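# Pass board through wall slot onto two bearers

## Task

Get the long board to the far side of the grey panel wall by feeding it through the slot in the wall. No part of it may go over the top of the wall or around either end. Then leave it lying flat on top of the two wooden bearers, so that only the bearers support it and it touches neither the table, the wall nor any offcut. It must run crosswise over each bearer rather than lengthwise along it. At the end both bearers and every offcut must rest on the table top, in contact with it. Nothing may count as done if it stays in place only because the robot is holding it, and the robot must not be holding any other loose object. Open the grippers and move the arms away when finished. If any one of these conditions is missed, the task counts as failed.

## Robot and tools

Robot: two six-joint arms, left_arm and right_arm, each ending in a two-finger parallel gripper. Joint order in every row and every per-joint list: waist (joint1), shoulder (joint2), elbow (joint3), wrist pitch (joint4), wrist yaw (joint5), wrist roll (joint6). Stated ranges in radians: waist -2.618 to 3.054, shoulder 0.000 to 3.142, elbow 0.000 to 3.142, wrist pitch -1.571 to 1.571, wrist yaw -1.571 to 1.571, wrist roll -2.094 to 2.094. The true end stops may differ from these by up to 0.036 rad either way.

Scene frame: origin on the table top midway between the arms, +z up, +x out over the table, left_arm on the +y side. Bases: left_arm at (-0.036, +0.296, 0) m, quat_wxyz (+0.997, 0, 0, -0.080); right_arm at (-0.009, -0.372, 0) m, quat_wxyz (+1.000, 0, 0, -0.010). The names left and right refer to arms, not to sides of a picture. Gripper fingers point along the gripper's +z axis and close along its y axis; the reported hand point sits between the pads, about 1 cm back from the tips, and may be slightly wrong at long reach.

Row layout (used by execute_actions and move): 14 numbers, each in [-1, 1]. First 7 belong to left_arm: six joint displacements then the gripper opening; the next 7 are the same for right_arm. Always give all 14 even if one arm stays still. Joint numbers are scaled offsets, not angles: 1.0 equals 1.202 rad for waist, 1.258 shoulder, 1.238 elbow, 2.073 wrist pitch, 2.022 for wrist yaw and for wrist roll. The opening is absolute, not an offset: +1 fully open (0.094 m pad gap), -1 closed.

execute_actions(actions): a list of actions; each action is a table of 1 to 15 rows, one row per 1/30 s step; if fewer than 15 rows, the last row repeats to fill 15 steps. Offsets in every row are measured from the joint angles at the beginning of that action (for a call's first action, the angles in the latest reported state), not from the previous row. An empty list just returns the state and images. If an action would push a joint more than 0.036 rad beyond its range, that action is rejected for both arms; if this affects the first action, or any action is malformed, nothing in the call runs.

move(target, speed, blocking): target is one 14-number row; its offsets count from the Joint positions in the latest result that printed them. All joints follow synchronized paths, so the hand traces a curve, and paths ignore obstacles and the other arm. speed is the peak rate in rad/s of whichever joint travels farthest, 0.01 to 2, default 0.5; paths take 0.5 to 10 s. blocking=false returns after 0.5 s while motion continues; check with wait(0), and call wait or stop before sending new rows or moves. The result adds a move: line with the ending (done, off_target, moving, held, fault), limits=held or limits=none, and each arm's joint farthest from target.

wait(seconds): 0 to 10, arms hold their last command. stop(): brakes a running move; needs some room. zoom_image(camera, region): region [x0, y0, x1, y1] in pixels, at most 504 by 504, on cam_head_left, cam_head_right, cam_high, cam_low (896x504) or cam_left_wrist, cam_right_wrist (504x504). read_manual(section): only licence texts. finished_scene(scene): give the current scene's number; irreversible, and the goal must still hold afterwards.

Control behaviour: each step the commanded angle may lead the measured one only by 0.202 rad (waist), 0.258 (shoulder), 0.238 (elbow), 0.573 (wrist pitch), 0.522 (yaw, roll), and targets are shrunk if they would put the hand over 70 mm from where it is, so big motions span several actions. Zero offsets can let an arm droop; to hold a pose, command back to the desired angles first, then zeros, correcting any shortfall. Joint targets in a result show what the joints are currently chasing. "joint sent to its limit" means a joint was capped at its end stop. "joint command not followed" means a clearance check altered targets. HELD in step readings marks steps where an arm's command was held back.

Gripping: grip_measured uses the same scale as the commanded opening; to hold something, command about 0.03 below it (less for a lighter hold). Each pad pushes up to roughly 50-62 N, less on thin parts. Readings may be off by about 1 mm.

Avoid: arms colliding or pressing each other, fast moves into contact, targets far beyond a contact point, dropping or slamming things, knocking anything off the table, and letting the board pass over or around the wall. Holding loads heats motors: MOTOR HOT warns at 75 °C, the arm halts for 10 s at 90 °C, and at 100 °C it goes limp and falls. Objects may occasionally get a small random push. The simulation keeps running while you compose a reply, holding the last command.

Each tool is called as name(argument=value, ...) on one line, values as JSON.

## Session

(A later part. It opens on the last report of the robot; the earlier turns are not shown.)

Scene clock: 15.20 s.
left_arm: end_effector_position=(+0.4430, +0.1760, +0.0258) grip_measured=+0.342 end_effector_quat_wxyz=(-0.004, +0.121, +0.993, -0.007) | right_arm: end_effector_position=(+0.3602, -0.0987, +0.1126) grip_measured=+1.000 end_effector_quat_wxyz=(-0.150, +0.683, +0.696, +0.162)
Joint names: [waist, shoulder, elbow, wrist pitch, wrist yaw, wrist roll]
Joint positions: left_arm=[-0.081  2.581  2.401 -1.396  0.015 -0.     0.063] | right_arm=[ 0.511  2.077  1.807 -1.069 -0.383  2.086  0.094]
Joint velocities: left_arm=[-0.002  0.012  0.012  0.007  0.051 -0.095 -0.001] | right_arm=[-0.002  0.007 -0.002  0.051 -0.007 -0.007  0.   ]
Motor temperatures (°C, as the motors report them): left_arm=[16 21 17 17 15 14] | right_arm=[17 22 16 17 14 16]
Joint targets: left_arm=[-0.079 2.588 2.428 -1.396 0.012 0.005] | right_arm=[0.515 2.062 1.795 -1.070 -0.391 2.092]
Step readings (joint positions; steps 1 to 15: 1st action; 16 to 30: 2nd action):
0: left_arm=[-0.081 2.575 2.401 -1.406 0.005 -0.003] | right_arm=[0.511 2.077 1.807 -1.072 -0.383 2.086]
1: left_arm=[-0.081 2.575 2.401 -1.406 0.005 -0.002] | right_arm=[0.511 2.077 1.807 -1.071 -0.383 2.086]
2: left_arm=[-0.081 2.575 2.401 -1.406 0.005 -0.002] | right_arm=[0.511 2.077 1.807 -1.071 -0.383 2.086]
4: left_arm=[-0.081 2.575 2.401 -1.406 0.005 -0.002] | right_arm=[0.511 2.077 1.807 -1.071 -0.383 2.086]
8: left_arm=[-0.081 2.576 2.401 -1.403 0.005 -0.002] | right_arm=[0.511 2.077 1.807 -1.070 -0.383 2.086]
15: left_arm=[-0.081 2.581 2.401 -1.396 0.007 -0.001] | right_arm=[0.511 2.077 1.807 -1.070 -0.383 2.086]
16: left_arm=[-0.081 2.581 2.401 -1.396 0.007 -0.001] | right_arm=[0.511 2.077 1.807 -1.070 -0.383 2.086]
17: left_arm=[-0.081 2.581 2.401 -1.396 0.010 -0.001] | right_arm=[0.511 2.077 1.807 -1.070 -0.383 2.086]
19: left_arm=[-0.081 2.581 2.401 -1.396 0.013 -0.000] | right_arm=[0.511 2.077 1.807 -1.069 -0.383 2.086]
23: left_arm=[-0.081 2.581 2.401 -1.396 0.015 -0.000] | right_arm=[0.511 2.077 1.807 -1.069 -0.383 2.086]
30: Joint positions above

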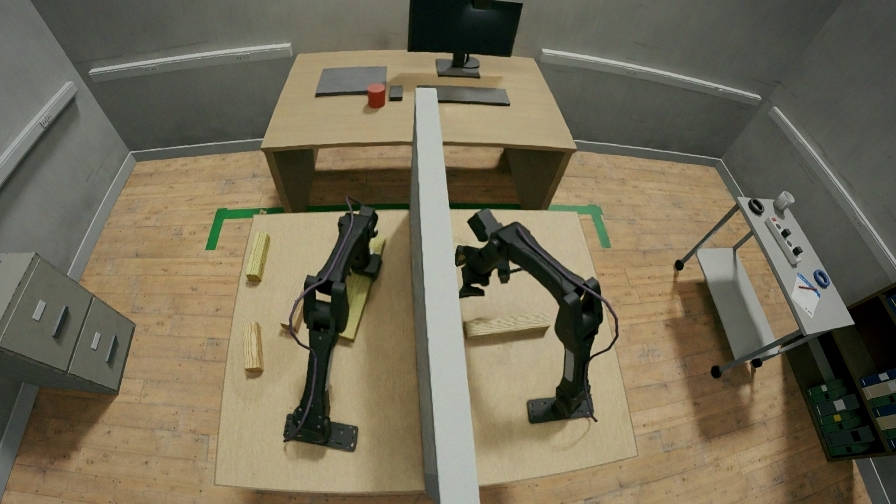

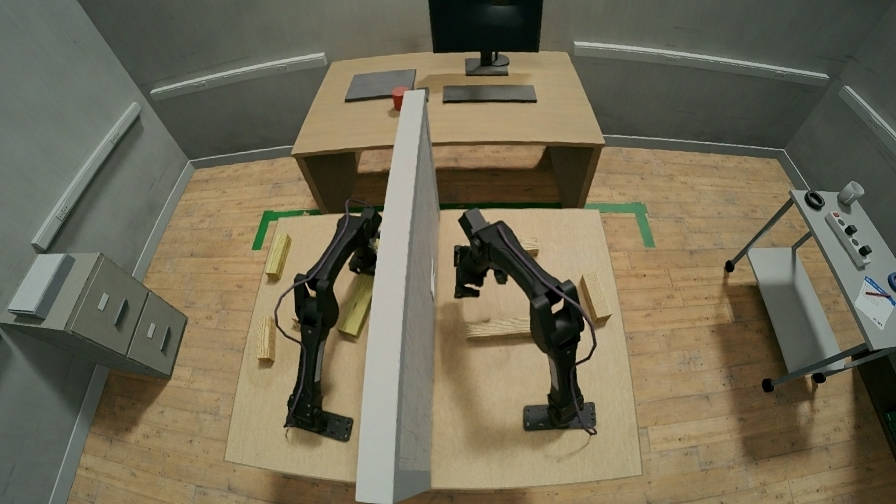

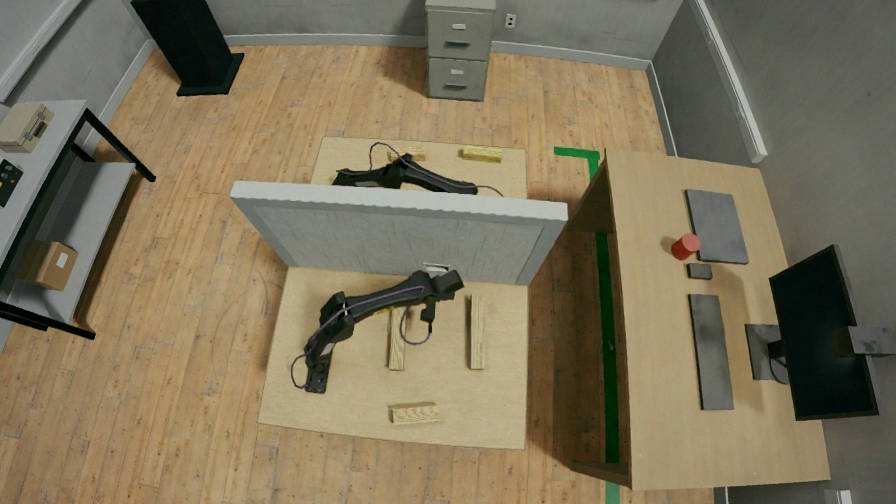

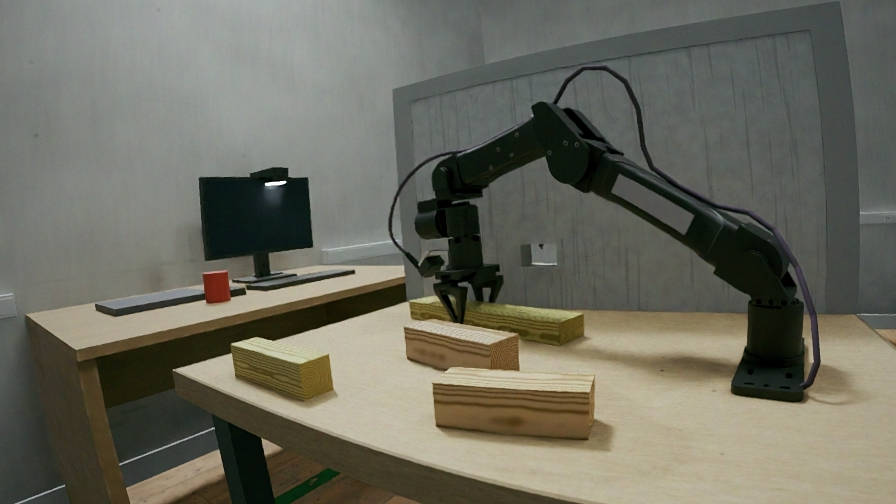

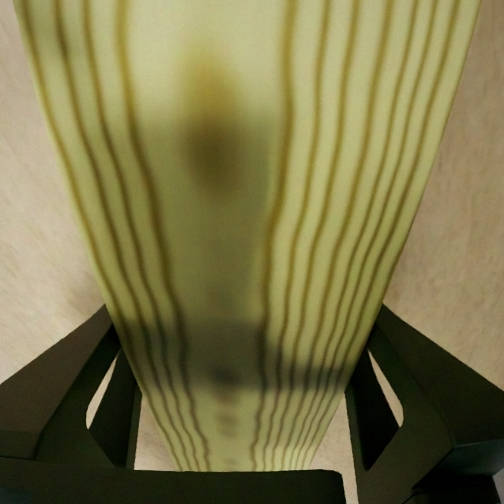

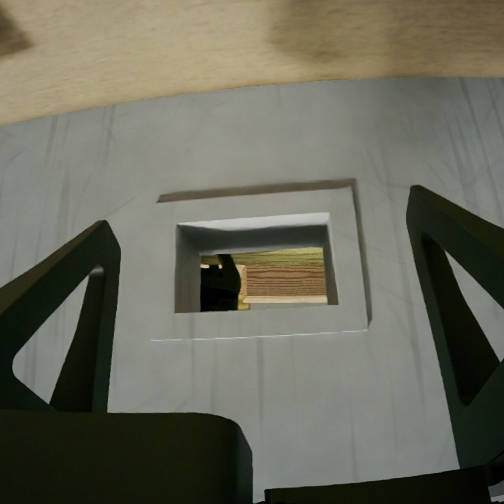

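execute_actions(actions=[[[0.002,-0.020,-0.018,-0.004,-0.002,0.002,0.28,0.004,-0.012,-0.010,0,-0.004,0.003,1],[0.002,-0.034,-0.029,-0.007,-0.002,0.0,0.28,0.004,-0.012,-0.010,0,-0.004,0.003,1],[0.002,-0.046,-0.040,-0.007,-0.002,0.0,0.28,0.004,-0.012,-0.010,0,-0.004,0.003,1],[0.002,-0.057,-0.050,-0.007,-0.002,0.0,0.28,0.004,-0.012,-0.010,0,-0.004,0.003,1],[0.003,-0.069,-0.060,-0.007,-0.002,-0.007,0.28,0.004,-0.012,-0.010,0,-0.004,0.003,1],[0.006,-0.081,-0.071,-0.007,-0.002,-0.016,0.28,0.004,-0.012,-0.010,0,-0.004,0.003,1],[0.009,-0.093,-0.081,-0.007,-0.002,-0.026,0.28,0.004,-0.012,-0.010,0,-0.004,0.003,1],[0.0135,-0.105,-0.091,-0.007,-0.002,-0.040,0.28,0.004,-0.012,-0.010,0,-0.004,0.003,1],[0.018,-0.117,-0.101,-0.007,-0.002,-0.053,0.28,0.004,-0.012,-0.010,0,-0.004,0.003,1],[0.0225,-0.128,-0.112,-0.007,-0.002,-0.066,0.28,0.004,-0.012,-0.010,0,-0.004,0.003,1],[0.027,-0.139,-0.121,-0.007,-0.002,-0.079,0.28,0.004,-0.012,-0.010,0,-0.004,0.003,1],[0.0315,-0.149,-0.129,-0.007,-0.002,-0.092,0.28,0.004,-0.012,-0.010,0,-0.004,0.003,1],[0.036,-0.157,-0.137,-0.007,-0.002,-0.106,0.28,0.004,-0.012,-0.010,0,-0.004,0.003,1],[0.0405,-0.164,-0.143,-0.007,-0.002,-0.119,0.28,0.004,-0.012,-0.010,0,-0.004,0.003,1],[0.045,-0.169,-0.147,-0.007,-0.002,-0.132,0.28,0.004,-0.012,-0.010,0,-0.004,0.003,1]]])

Scene clock: 18.97 s.
left_arm: end_effector_position=(+0.4224, +0.1955, +0.0545) grip_measured=+0.342 end_effector_quat_wxyz=(-0.006, +0.024, +1.000, -0.006) | right_arm: end_effector_position=(+0.3605, -0.0985, +0.1127) grip_measured=+1.000 end_effector_quat_wxyz=(-0.149, +0.683, +0.696, +0.163)
Joint names: [waist, shoulder, elbow, wrist pitch, wrist yaw, wrist roll]
Joint positions: left_arm=[-0.052  2.431  2.238 -1.388  0.015 -0.163  0.063] | right_arm=[ 0.511  2.077  1.807 -1.067 -0.383  2.086  0.094]
Joint velocities: left_arm=[ 0.198 -0.374 -0.159 -0.022  0.037 -0.725  0.001] | right_arm=[-0.012 -0.002  0.007  0.007  0.007  0.007  0.   ]
Motor temperatures (°C, as the motors report them): left_arm=[16 22 17 17 15 14] | right_arm=[17 23 16 17 14 16]
Joint targets: left_arm=[-0.027 2.368 2.218 -1.411 0.011 -0.267] | right_arm=[0.515 2.062 1.795 -1.069 -0.391 2.092]
Step readings (joint positions):
0: left_arm=[-0.081 2.581 2.401 -1.396 0.015 -0.000] | right_arm=[0.511 2.077 1.807 -1.069 -0.383 2.086]
1: left_arm=[-0.081 2.581 2.401 -1.396 0.015 -0.000] | right_arm=[0.511 2.077 1.807 -1.069 -0.383 2.086]
2: left_arm=[-0.081 2.578 2.397 -1.395 0.015 -0.000] | right_arm=[0.511 2.077 1.807 -1.068 -0.383 2.086]
4: left_arm=[-0.081 2.566 2.375 -1.389 0.015 -0.000] | right_arm=[0.511 2.077 1.807 -1.068 -0.383 2.086]
8: left_arm=[-0.081 2.526 2.316 -1.385 0.015 -0.024] | right_arm=[0.511 2.077 1.807 -1.067 -0.383 2.086]
15: Joint positions above

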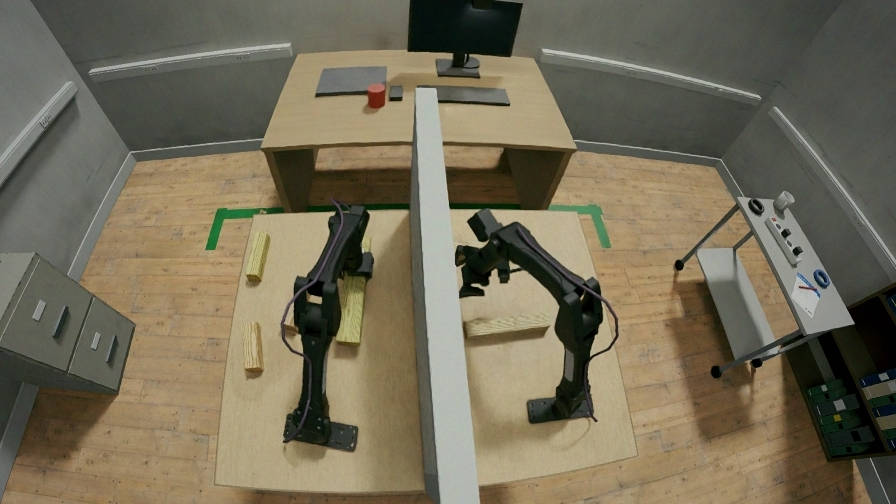

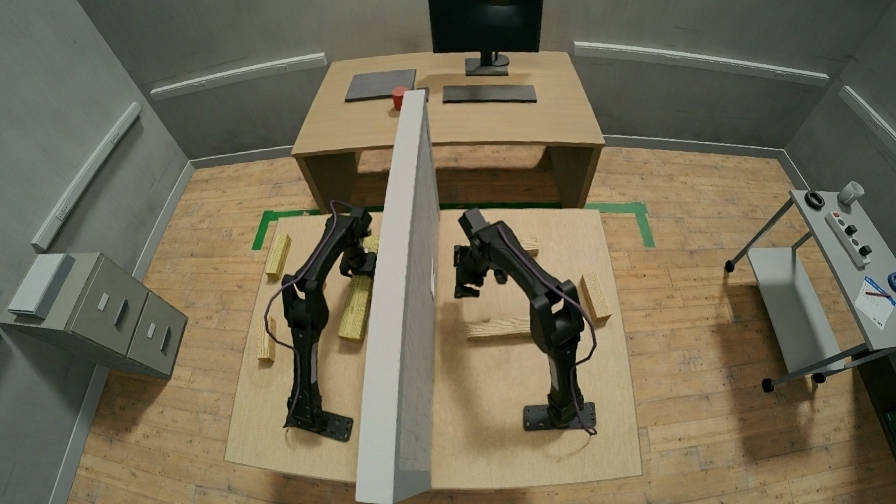

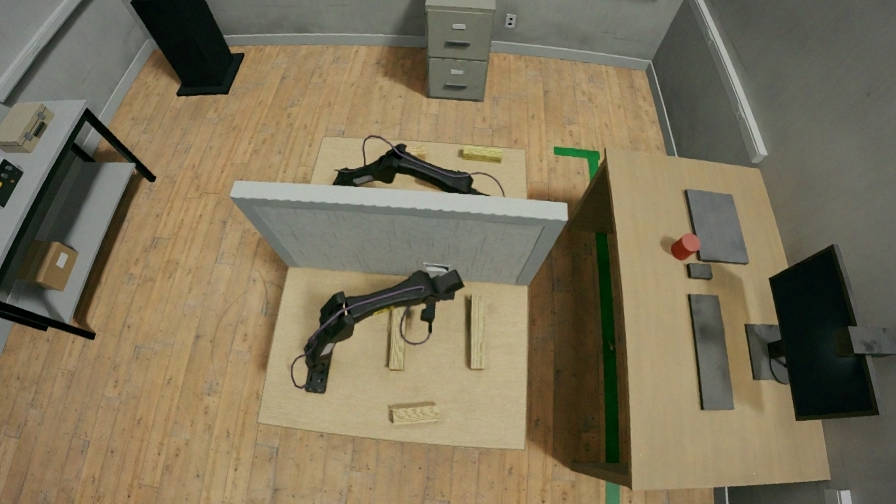

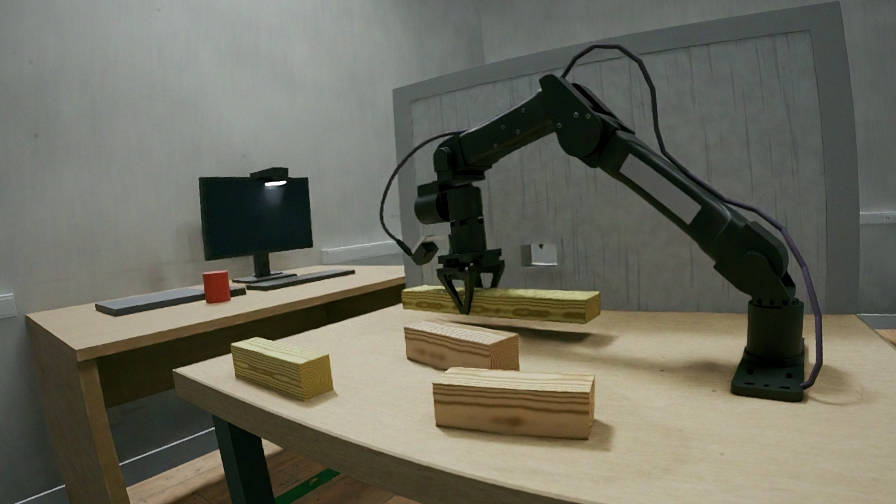

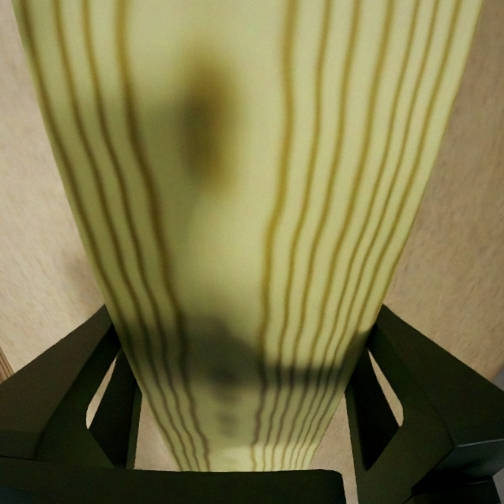

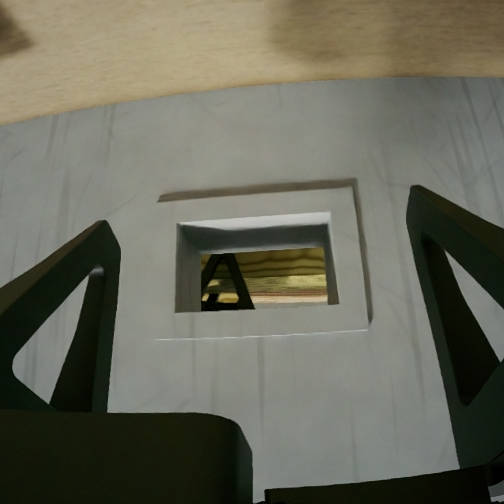

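move(target=[0.1785, -0.2925, -0.2536, -0.0227, 0.0025, -0.7057, 0.28, 0.004, -0.012, -0.010, 0, -0.004, 0.003, 1], speed=1.0)

Scene clock: 21.60 s.
left_arm: end_effector_position=(+0.3657, +0.2941, +0.1152) grip_measured=+0.342 end_effector_quat_wxyz=(+0.010, +0.711, -0.703, -0.001) | right_arm: end_effector_position=(+0.3609, -0.0983, +0.1128) grip_measured=+1.000 end_effector_quat_wxyz=(-0.149, +0.683, +0.696, +0.163)
Joint names: [waist, shoulder, elbow, wrist pitch, wrist yaw, wrist roll]
Joint positions: left_arm=[ 0.159  2.104  1.933 -1.415  0.012 -1.585  0.063] | right_arm=[ 0.511  2.077  1.807 -1.065 -0.383  2.086  0.094]
Joint velocities: left_arm=[ 0.012 -0.007 -0.007  0.037 -0.007  0.007 -0.001] | right_arm=[ 0.007 -0.012  0.002  0.037 -0.051  0.022  0.   ]
Motor temperatures (°C, as the motors report them): left_arm=[16 23 17 17 15 14] | right_arm=[17 24 16 17 14 16]
Joint targets: left_arm=[0.163 2.063 1.924 -1.435 0.020 -1.590] | right_arm=[0.515 2.062 1.795 -1.067 -0.391 2.092]
move: off_target (left_arm); limits=none; left_arm: farthest joint: the shoulder, 0.041 radians from its target (0.339 radians at the start); right_arm: farthest joint: the shoulder, 0.015 radians from its target (0.015 radians at the start)

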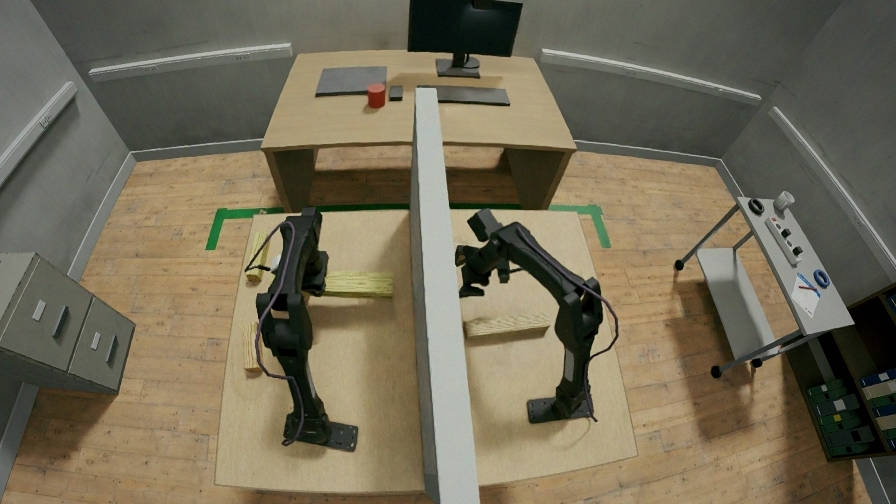

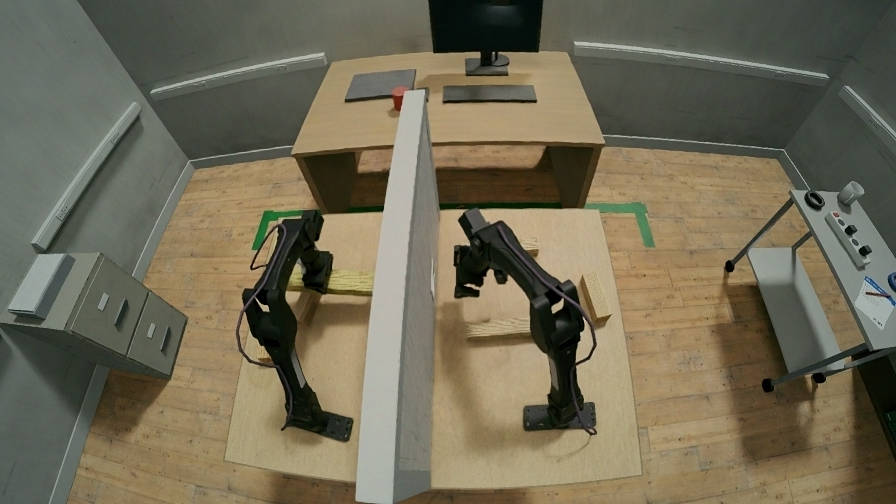

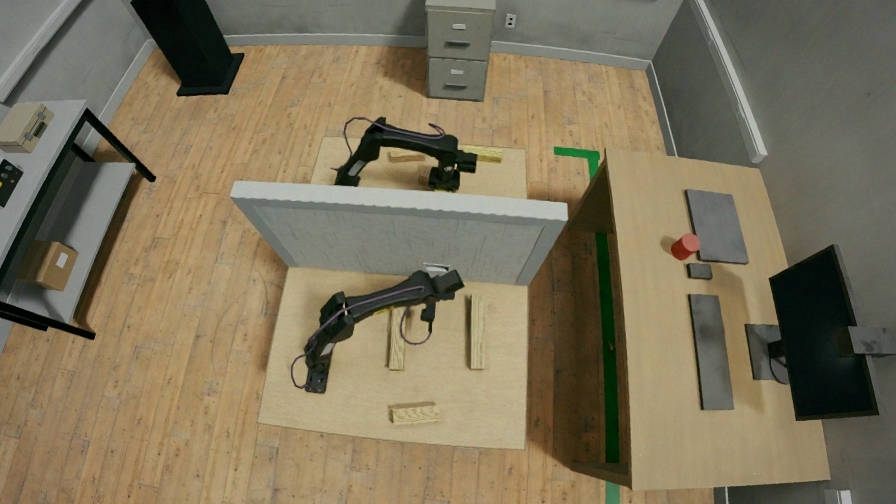

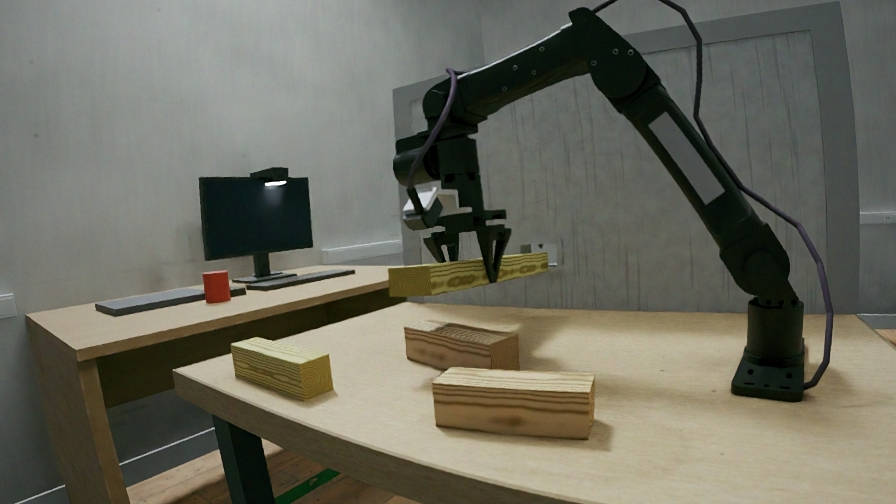

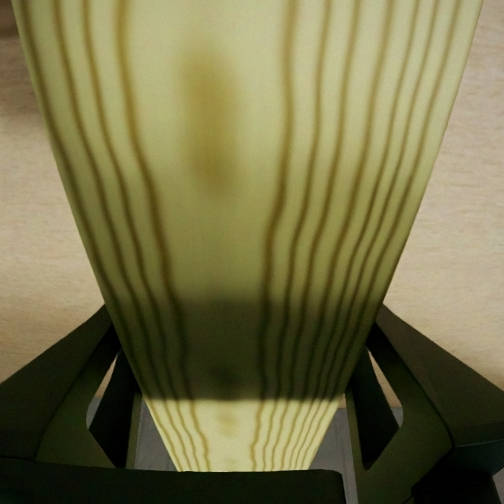

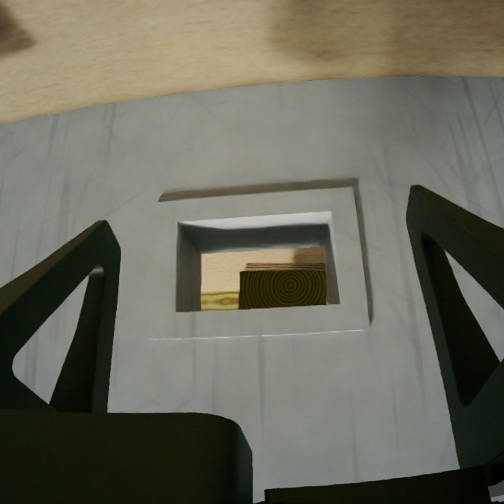

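zoom_image(camera="cam_right_wrist", region=[140, 170, 380, 350])

zoom_image(camera="cam_low", region=[380, 210, 600, 310])

zoom_image(camera="cam_head_left", region=[240, 220, 480, 340])

Region (140, 170, 380, 350) of cam_right_wrist's 504x504 image, scaled by 2.100, with more detail than that image has; it fills the top 378 rows of this view, and the rest is white.

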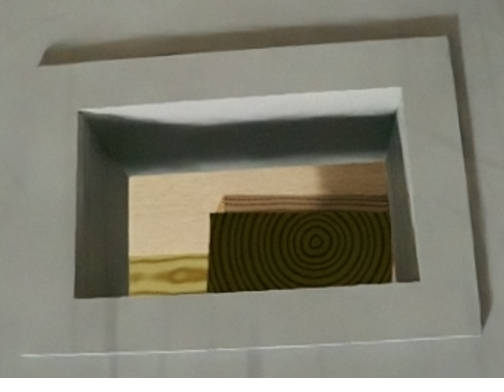

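Region (380, 210, 600, 310) of cam_low's 896x504 image, scaled by 2.291, with more detail than that image has; it fills the top 229 rows of this view, and the rest is white.

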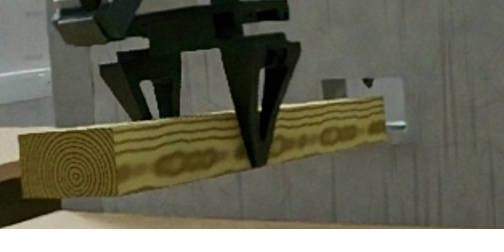

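Region (240, 220, 480, 340) of cam_head_left's 896x504 image, scaled by 2.100, with more detail than that image has.

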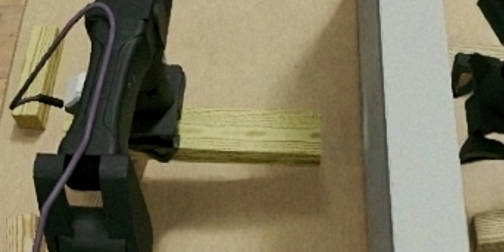

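execute_actions(actions=[[[-0.004,-0.010,0.020,-0.011,0.004,-0.004,0.28,0.004,-0.012,-0.010,0,-0.004,0.003,1],[-0.010,-0.002,0.034,-0.0125,0.004,-0.0075,0.28,0.004,-0.012,-0.010,0,-0.004,0.003,1],[-0.017,0.002,0.043,-0.014,0.004,-0.011,0.28,0.004,-0.012,-0.010,0,-0.004,0.003,1],[-0.024,0.006,0.052,-0.0157,0.004,-0.015,0.28,0.004,-0.012,-0.010,0,-0.004,0.003,1],[-0.031,0.010,0.061,-0.0174,0.004,-0.019,0.28,0.004,-0.012,-0.010,0,-0.004,0.003,1],[-0.038,0.014,0.070,-0.019,0.004,-0.023,0.28,0.004,-0.012,-0.010,0,-0.004,0.003,1],[-0.045,0.018,0.079,-0.0207,0.004,-0.027,0.28,0.004,-0.012,-0.010,0,-0.004,0.003,1],[-0.052,0.022,0.088,-0.0224,0.004,-0.031,0.28,0.004,-0.012,-0.010,0,-0.004,0.003,1],[-0.058,0.026,0.096,-0.024,0.004,-0.035,0.28,0.004,-0.012,-0.010,0,-0.004,0.003,1],[-0.062,0.030,0.103,-0.0255,0.004,-0.0375,0.28,0.004,-0.012,-0.010,0,-0.004,0.003,1],[-0.0655,0.0329,0.1082,-0.0267,0.004,-0.0393,0.28,0.004,-0.012,-0.010,0,-0.004,0.003,1]]])

wait(seconds=0.3)

Scene clock: 23.80 s.
left_arm: end_effector_position=(+0.3784, +0.2591, +0.1204) grip_measured=+0.342 end_effector_quat_wxyz=(+0.003, +0.705, -0.709, +0.007) | right_arm: end_effector_position=(+0.3612, -0.0981, +0.1129) grip_measured=+1.000 end_effector_quat_wxyz=(-0.149, +0.683, +0.696, +0.164)
Joint names: [waist, shoulder, elbow, wrist pitch, wrist yaw, wrist roll]
Joint positions: left_arm=[ 0.076  2.148  2.022 -1.439  0.015 -1.649  0.063] | right_arm=[ 0.511  2.077  1.807 -1.064 -0.383  2.086  0.094]
Joint velocities: left_arm=[-0.027  0.002  0.007 -0.037  0.081 -0.037  0.001] | right_arm=[ 0.007 -0.012  0.002 -0.022  0.037  0.022  0.   ]
Motor temperatures (°C, as the motors report them): left_arm=[16 23 17 17 15 14] | right_arm=[17 24 16 17 14 16]
Joint targets: left_arm=[0.080 2.145 2.067 -1.471 0.020 -1.664] | right_arm=[0.515 2.062 1.795 -1.065 -0.391 2.092]
Step readings (joint positions):
0: left_arm=[0.159 2.104 1.933 -1.415 0.012 -1.585] | right_arm=[0.511 2.077 1.807 -1.065 -0.383 2.086]
1: left_arm=[0.159 2.104 1.933 -1.415 0.012 -1.585] | right_arm=[0.511 2.077 1.807 -1.065 -0.383 2.086]
2: left_arm=[0.159 2.104 1.933 -1.415 0.012 -1.587] | right_arm=[0.511 2.077 1.807 -1.065 -0.383 2.086]
4: left_arm=[0.156 2.106 1.937 -1.420 0.012 -1.594] | right_arm=[0.511 2.077 1.807 -1.064 -0.383 2.086]
8: left_arm=[0.129 2.126 1.979 -1.434 0.012 -1.616] | right_arm=[0.511 2.077 1.807 -1.064 -0.383 2.086]
15: Joint positions above

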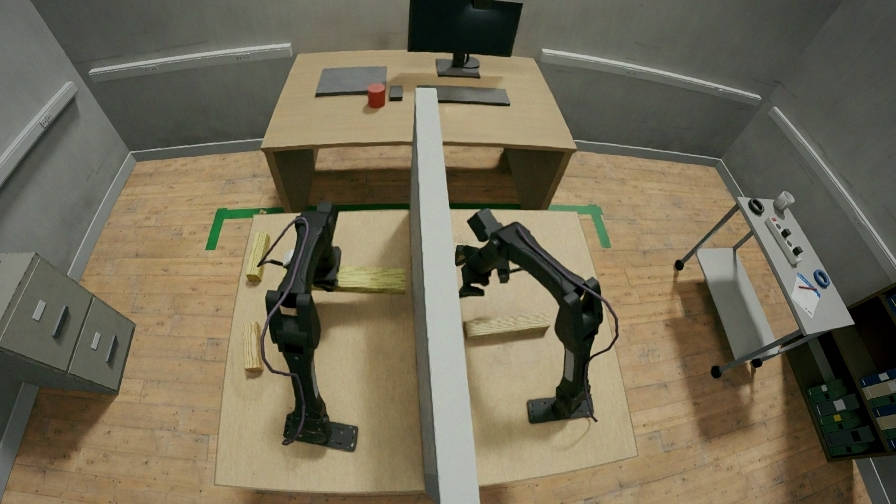

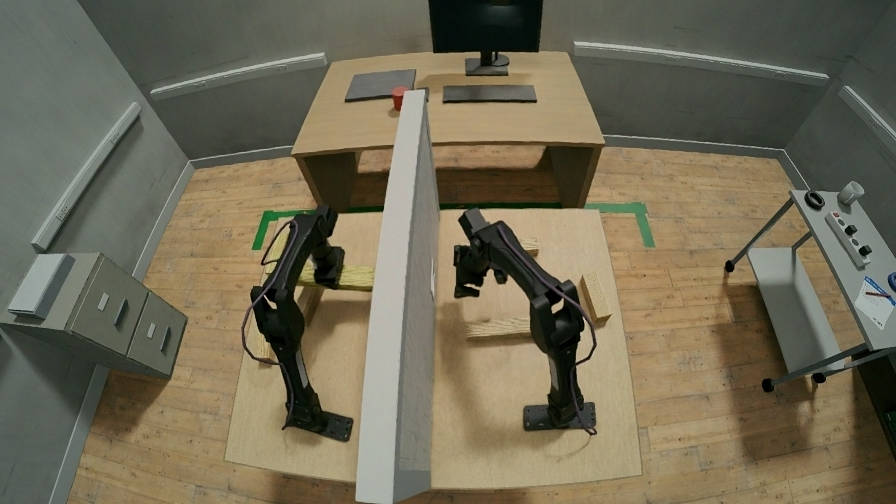

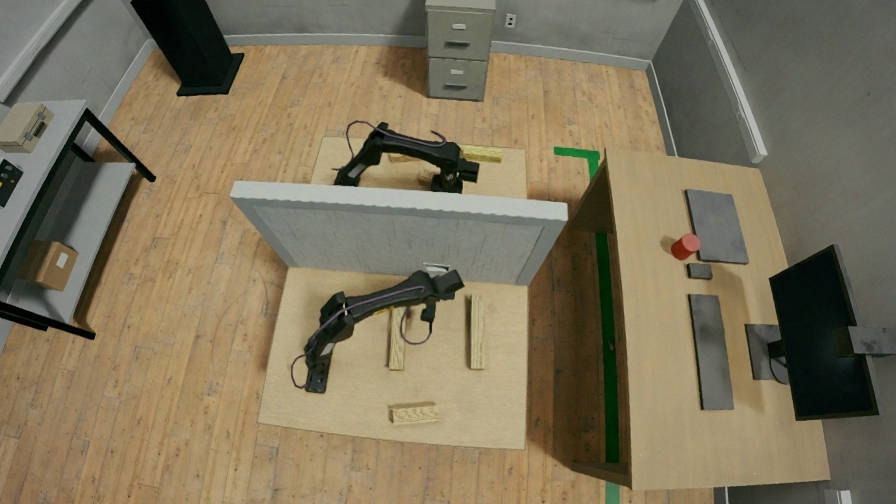

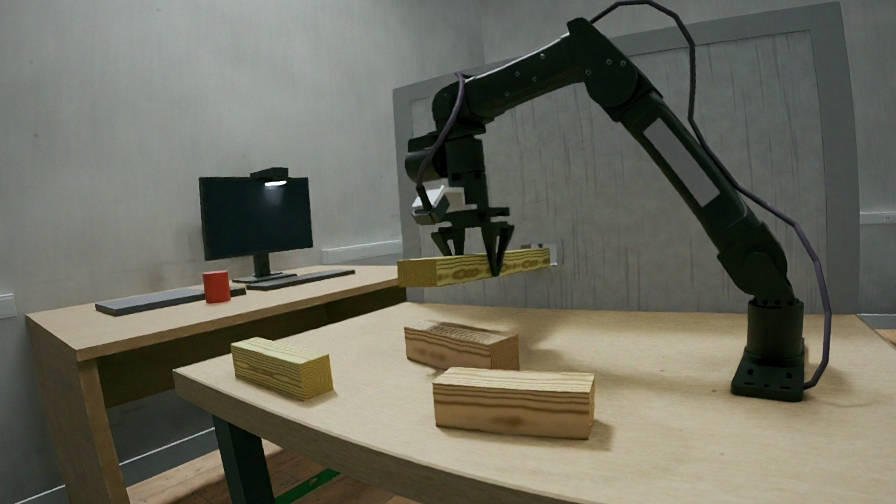

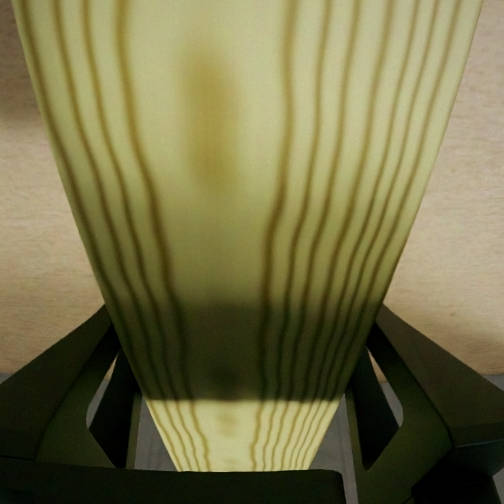

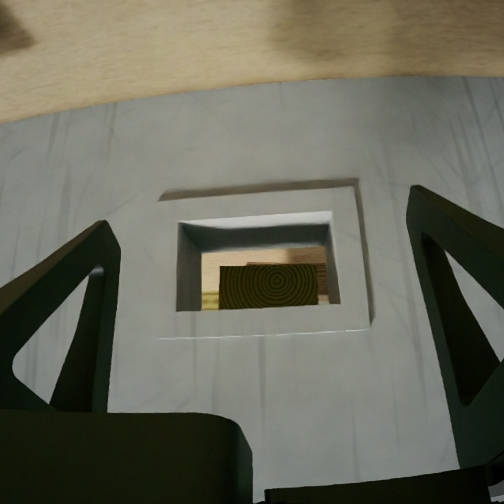

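Scene clock: 24.10 s.
left_arm: end_effector_position=(+0.3759, +0.2592, +0.1201) grip_measured=+0.342 end_effector_quat_wxyz=(+0.007, +0.708, -0.706, +0.003) | right_arm: end_effector_position=(+0.3612, -0.0981, +0.1129) grip_measured=+1.000 end_effector_quat_wxyz=(-0.149, +0.683, +0.696, +0.164)
Joint names: [waist, shoulder, elbow, wrist pitch, wrist yaw, wrist roll]
Joint positions: left_arm=[ 0.076  2.148  2.022 -1.449  0.015 -1.658  0.063] | right_arm=[ 0.511  2.077  1.807 -1.064 -0.383  2.086  0.094]
Joint velocities: left_arm=[-0.017 -0.022 -0.012  0.007 -0.007 -0.066 -0.001] | right_arm=[-0.002  0.012 -0.007  0.007 -0.037 -0.022  0.   ]
Motor temperatures (°C, as the motors report them): left_arm=[16 23 17 17 15 14] | right_arm=[17 24 16 17 14 16]
Joint targets: left_arm=[0.080 2.145 2.067 -1.471 0.020 -1.664] | right_arm=[0.515 2.062 1.795 -1.065 -0.391 2.092]
wait: 0.30 s; no rest

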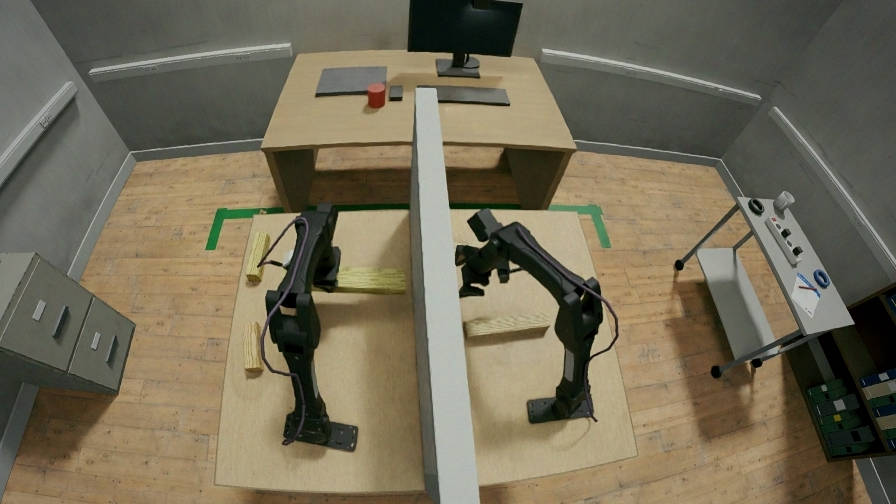

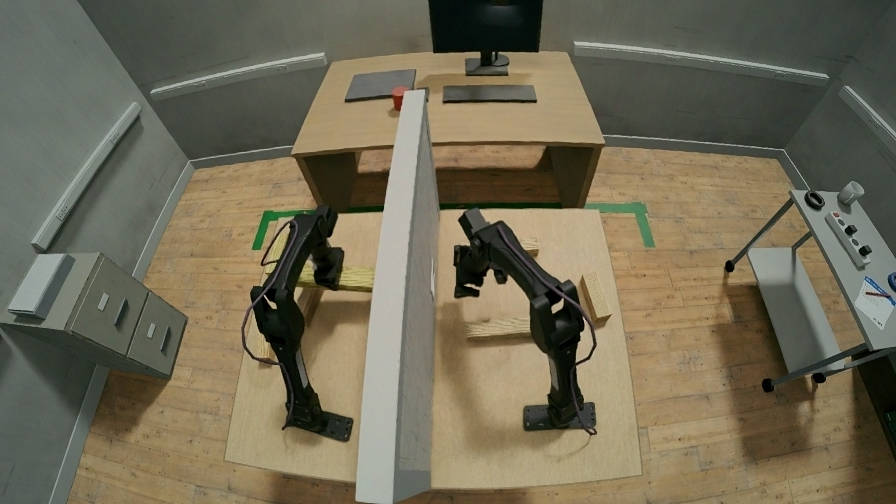

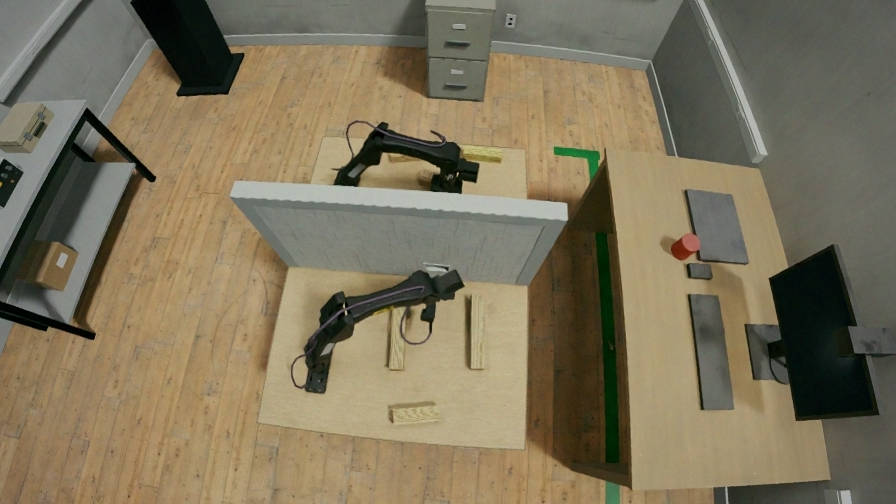

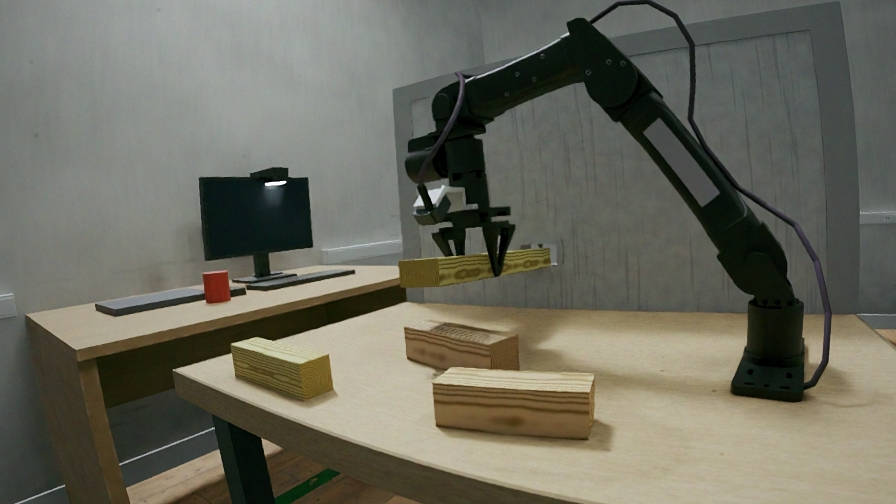

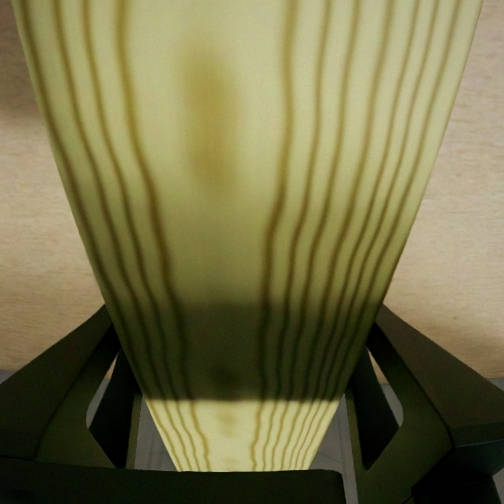

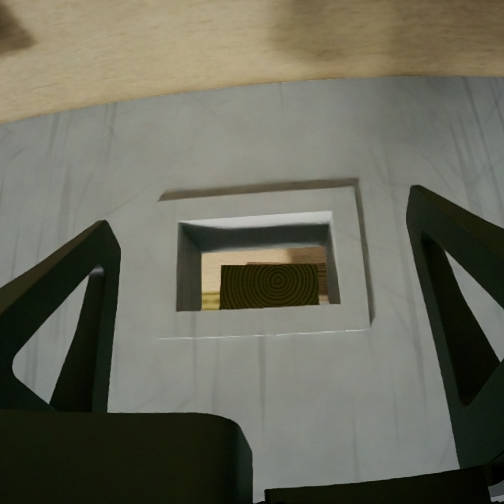

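zoom_image(camera="cam_right_wrist", region=[140, 170, 380, 350])

zoom_image(camera="cam_low", region=[480, 220, 600, 290])

Region (140, 170, 380, 350) of cam_right_wrist's 504x504 image, scaled by 2.100, with more detail than that image has; it fills the top 378 rows of this view, and the rest is white.

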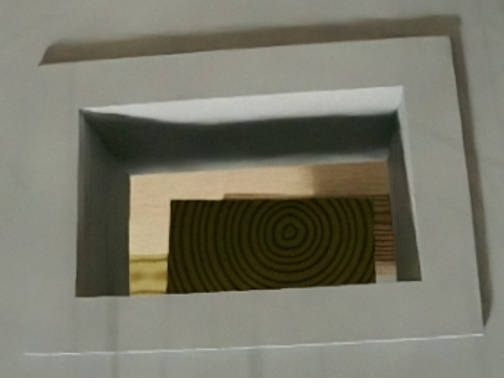

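Region (480, 220, 600, 290) of cam_low's 896x504 image, scaled by 4.200, with more detail than that image has; it fills the top 294 rows of this view, and the rest is white.

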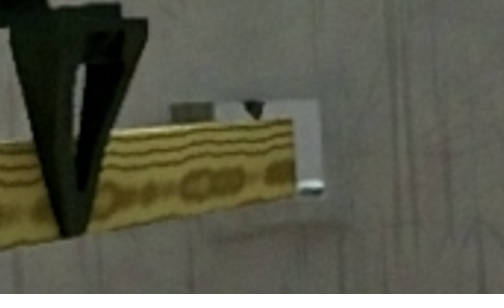

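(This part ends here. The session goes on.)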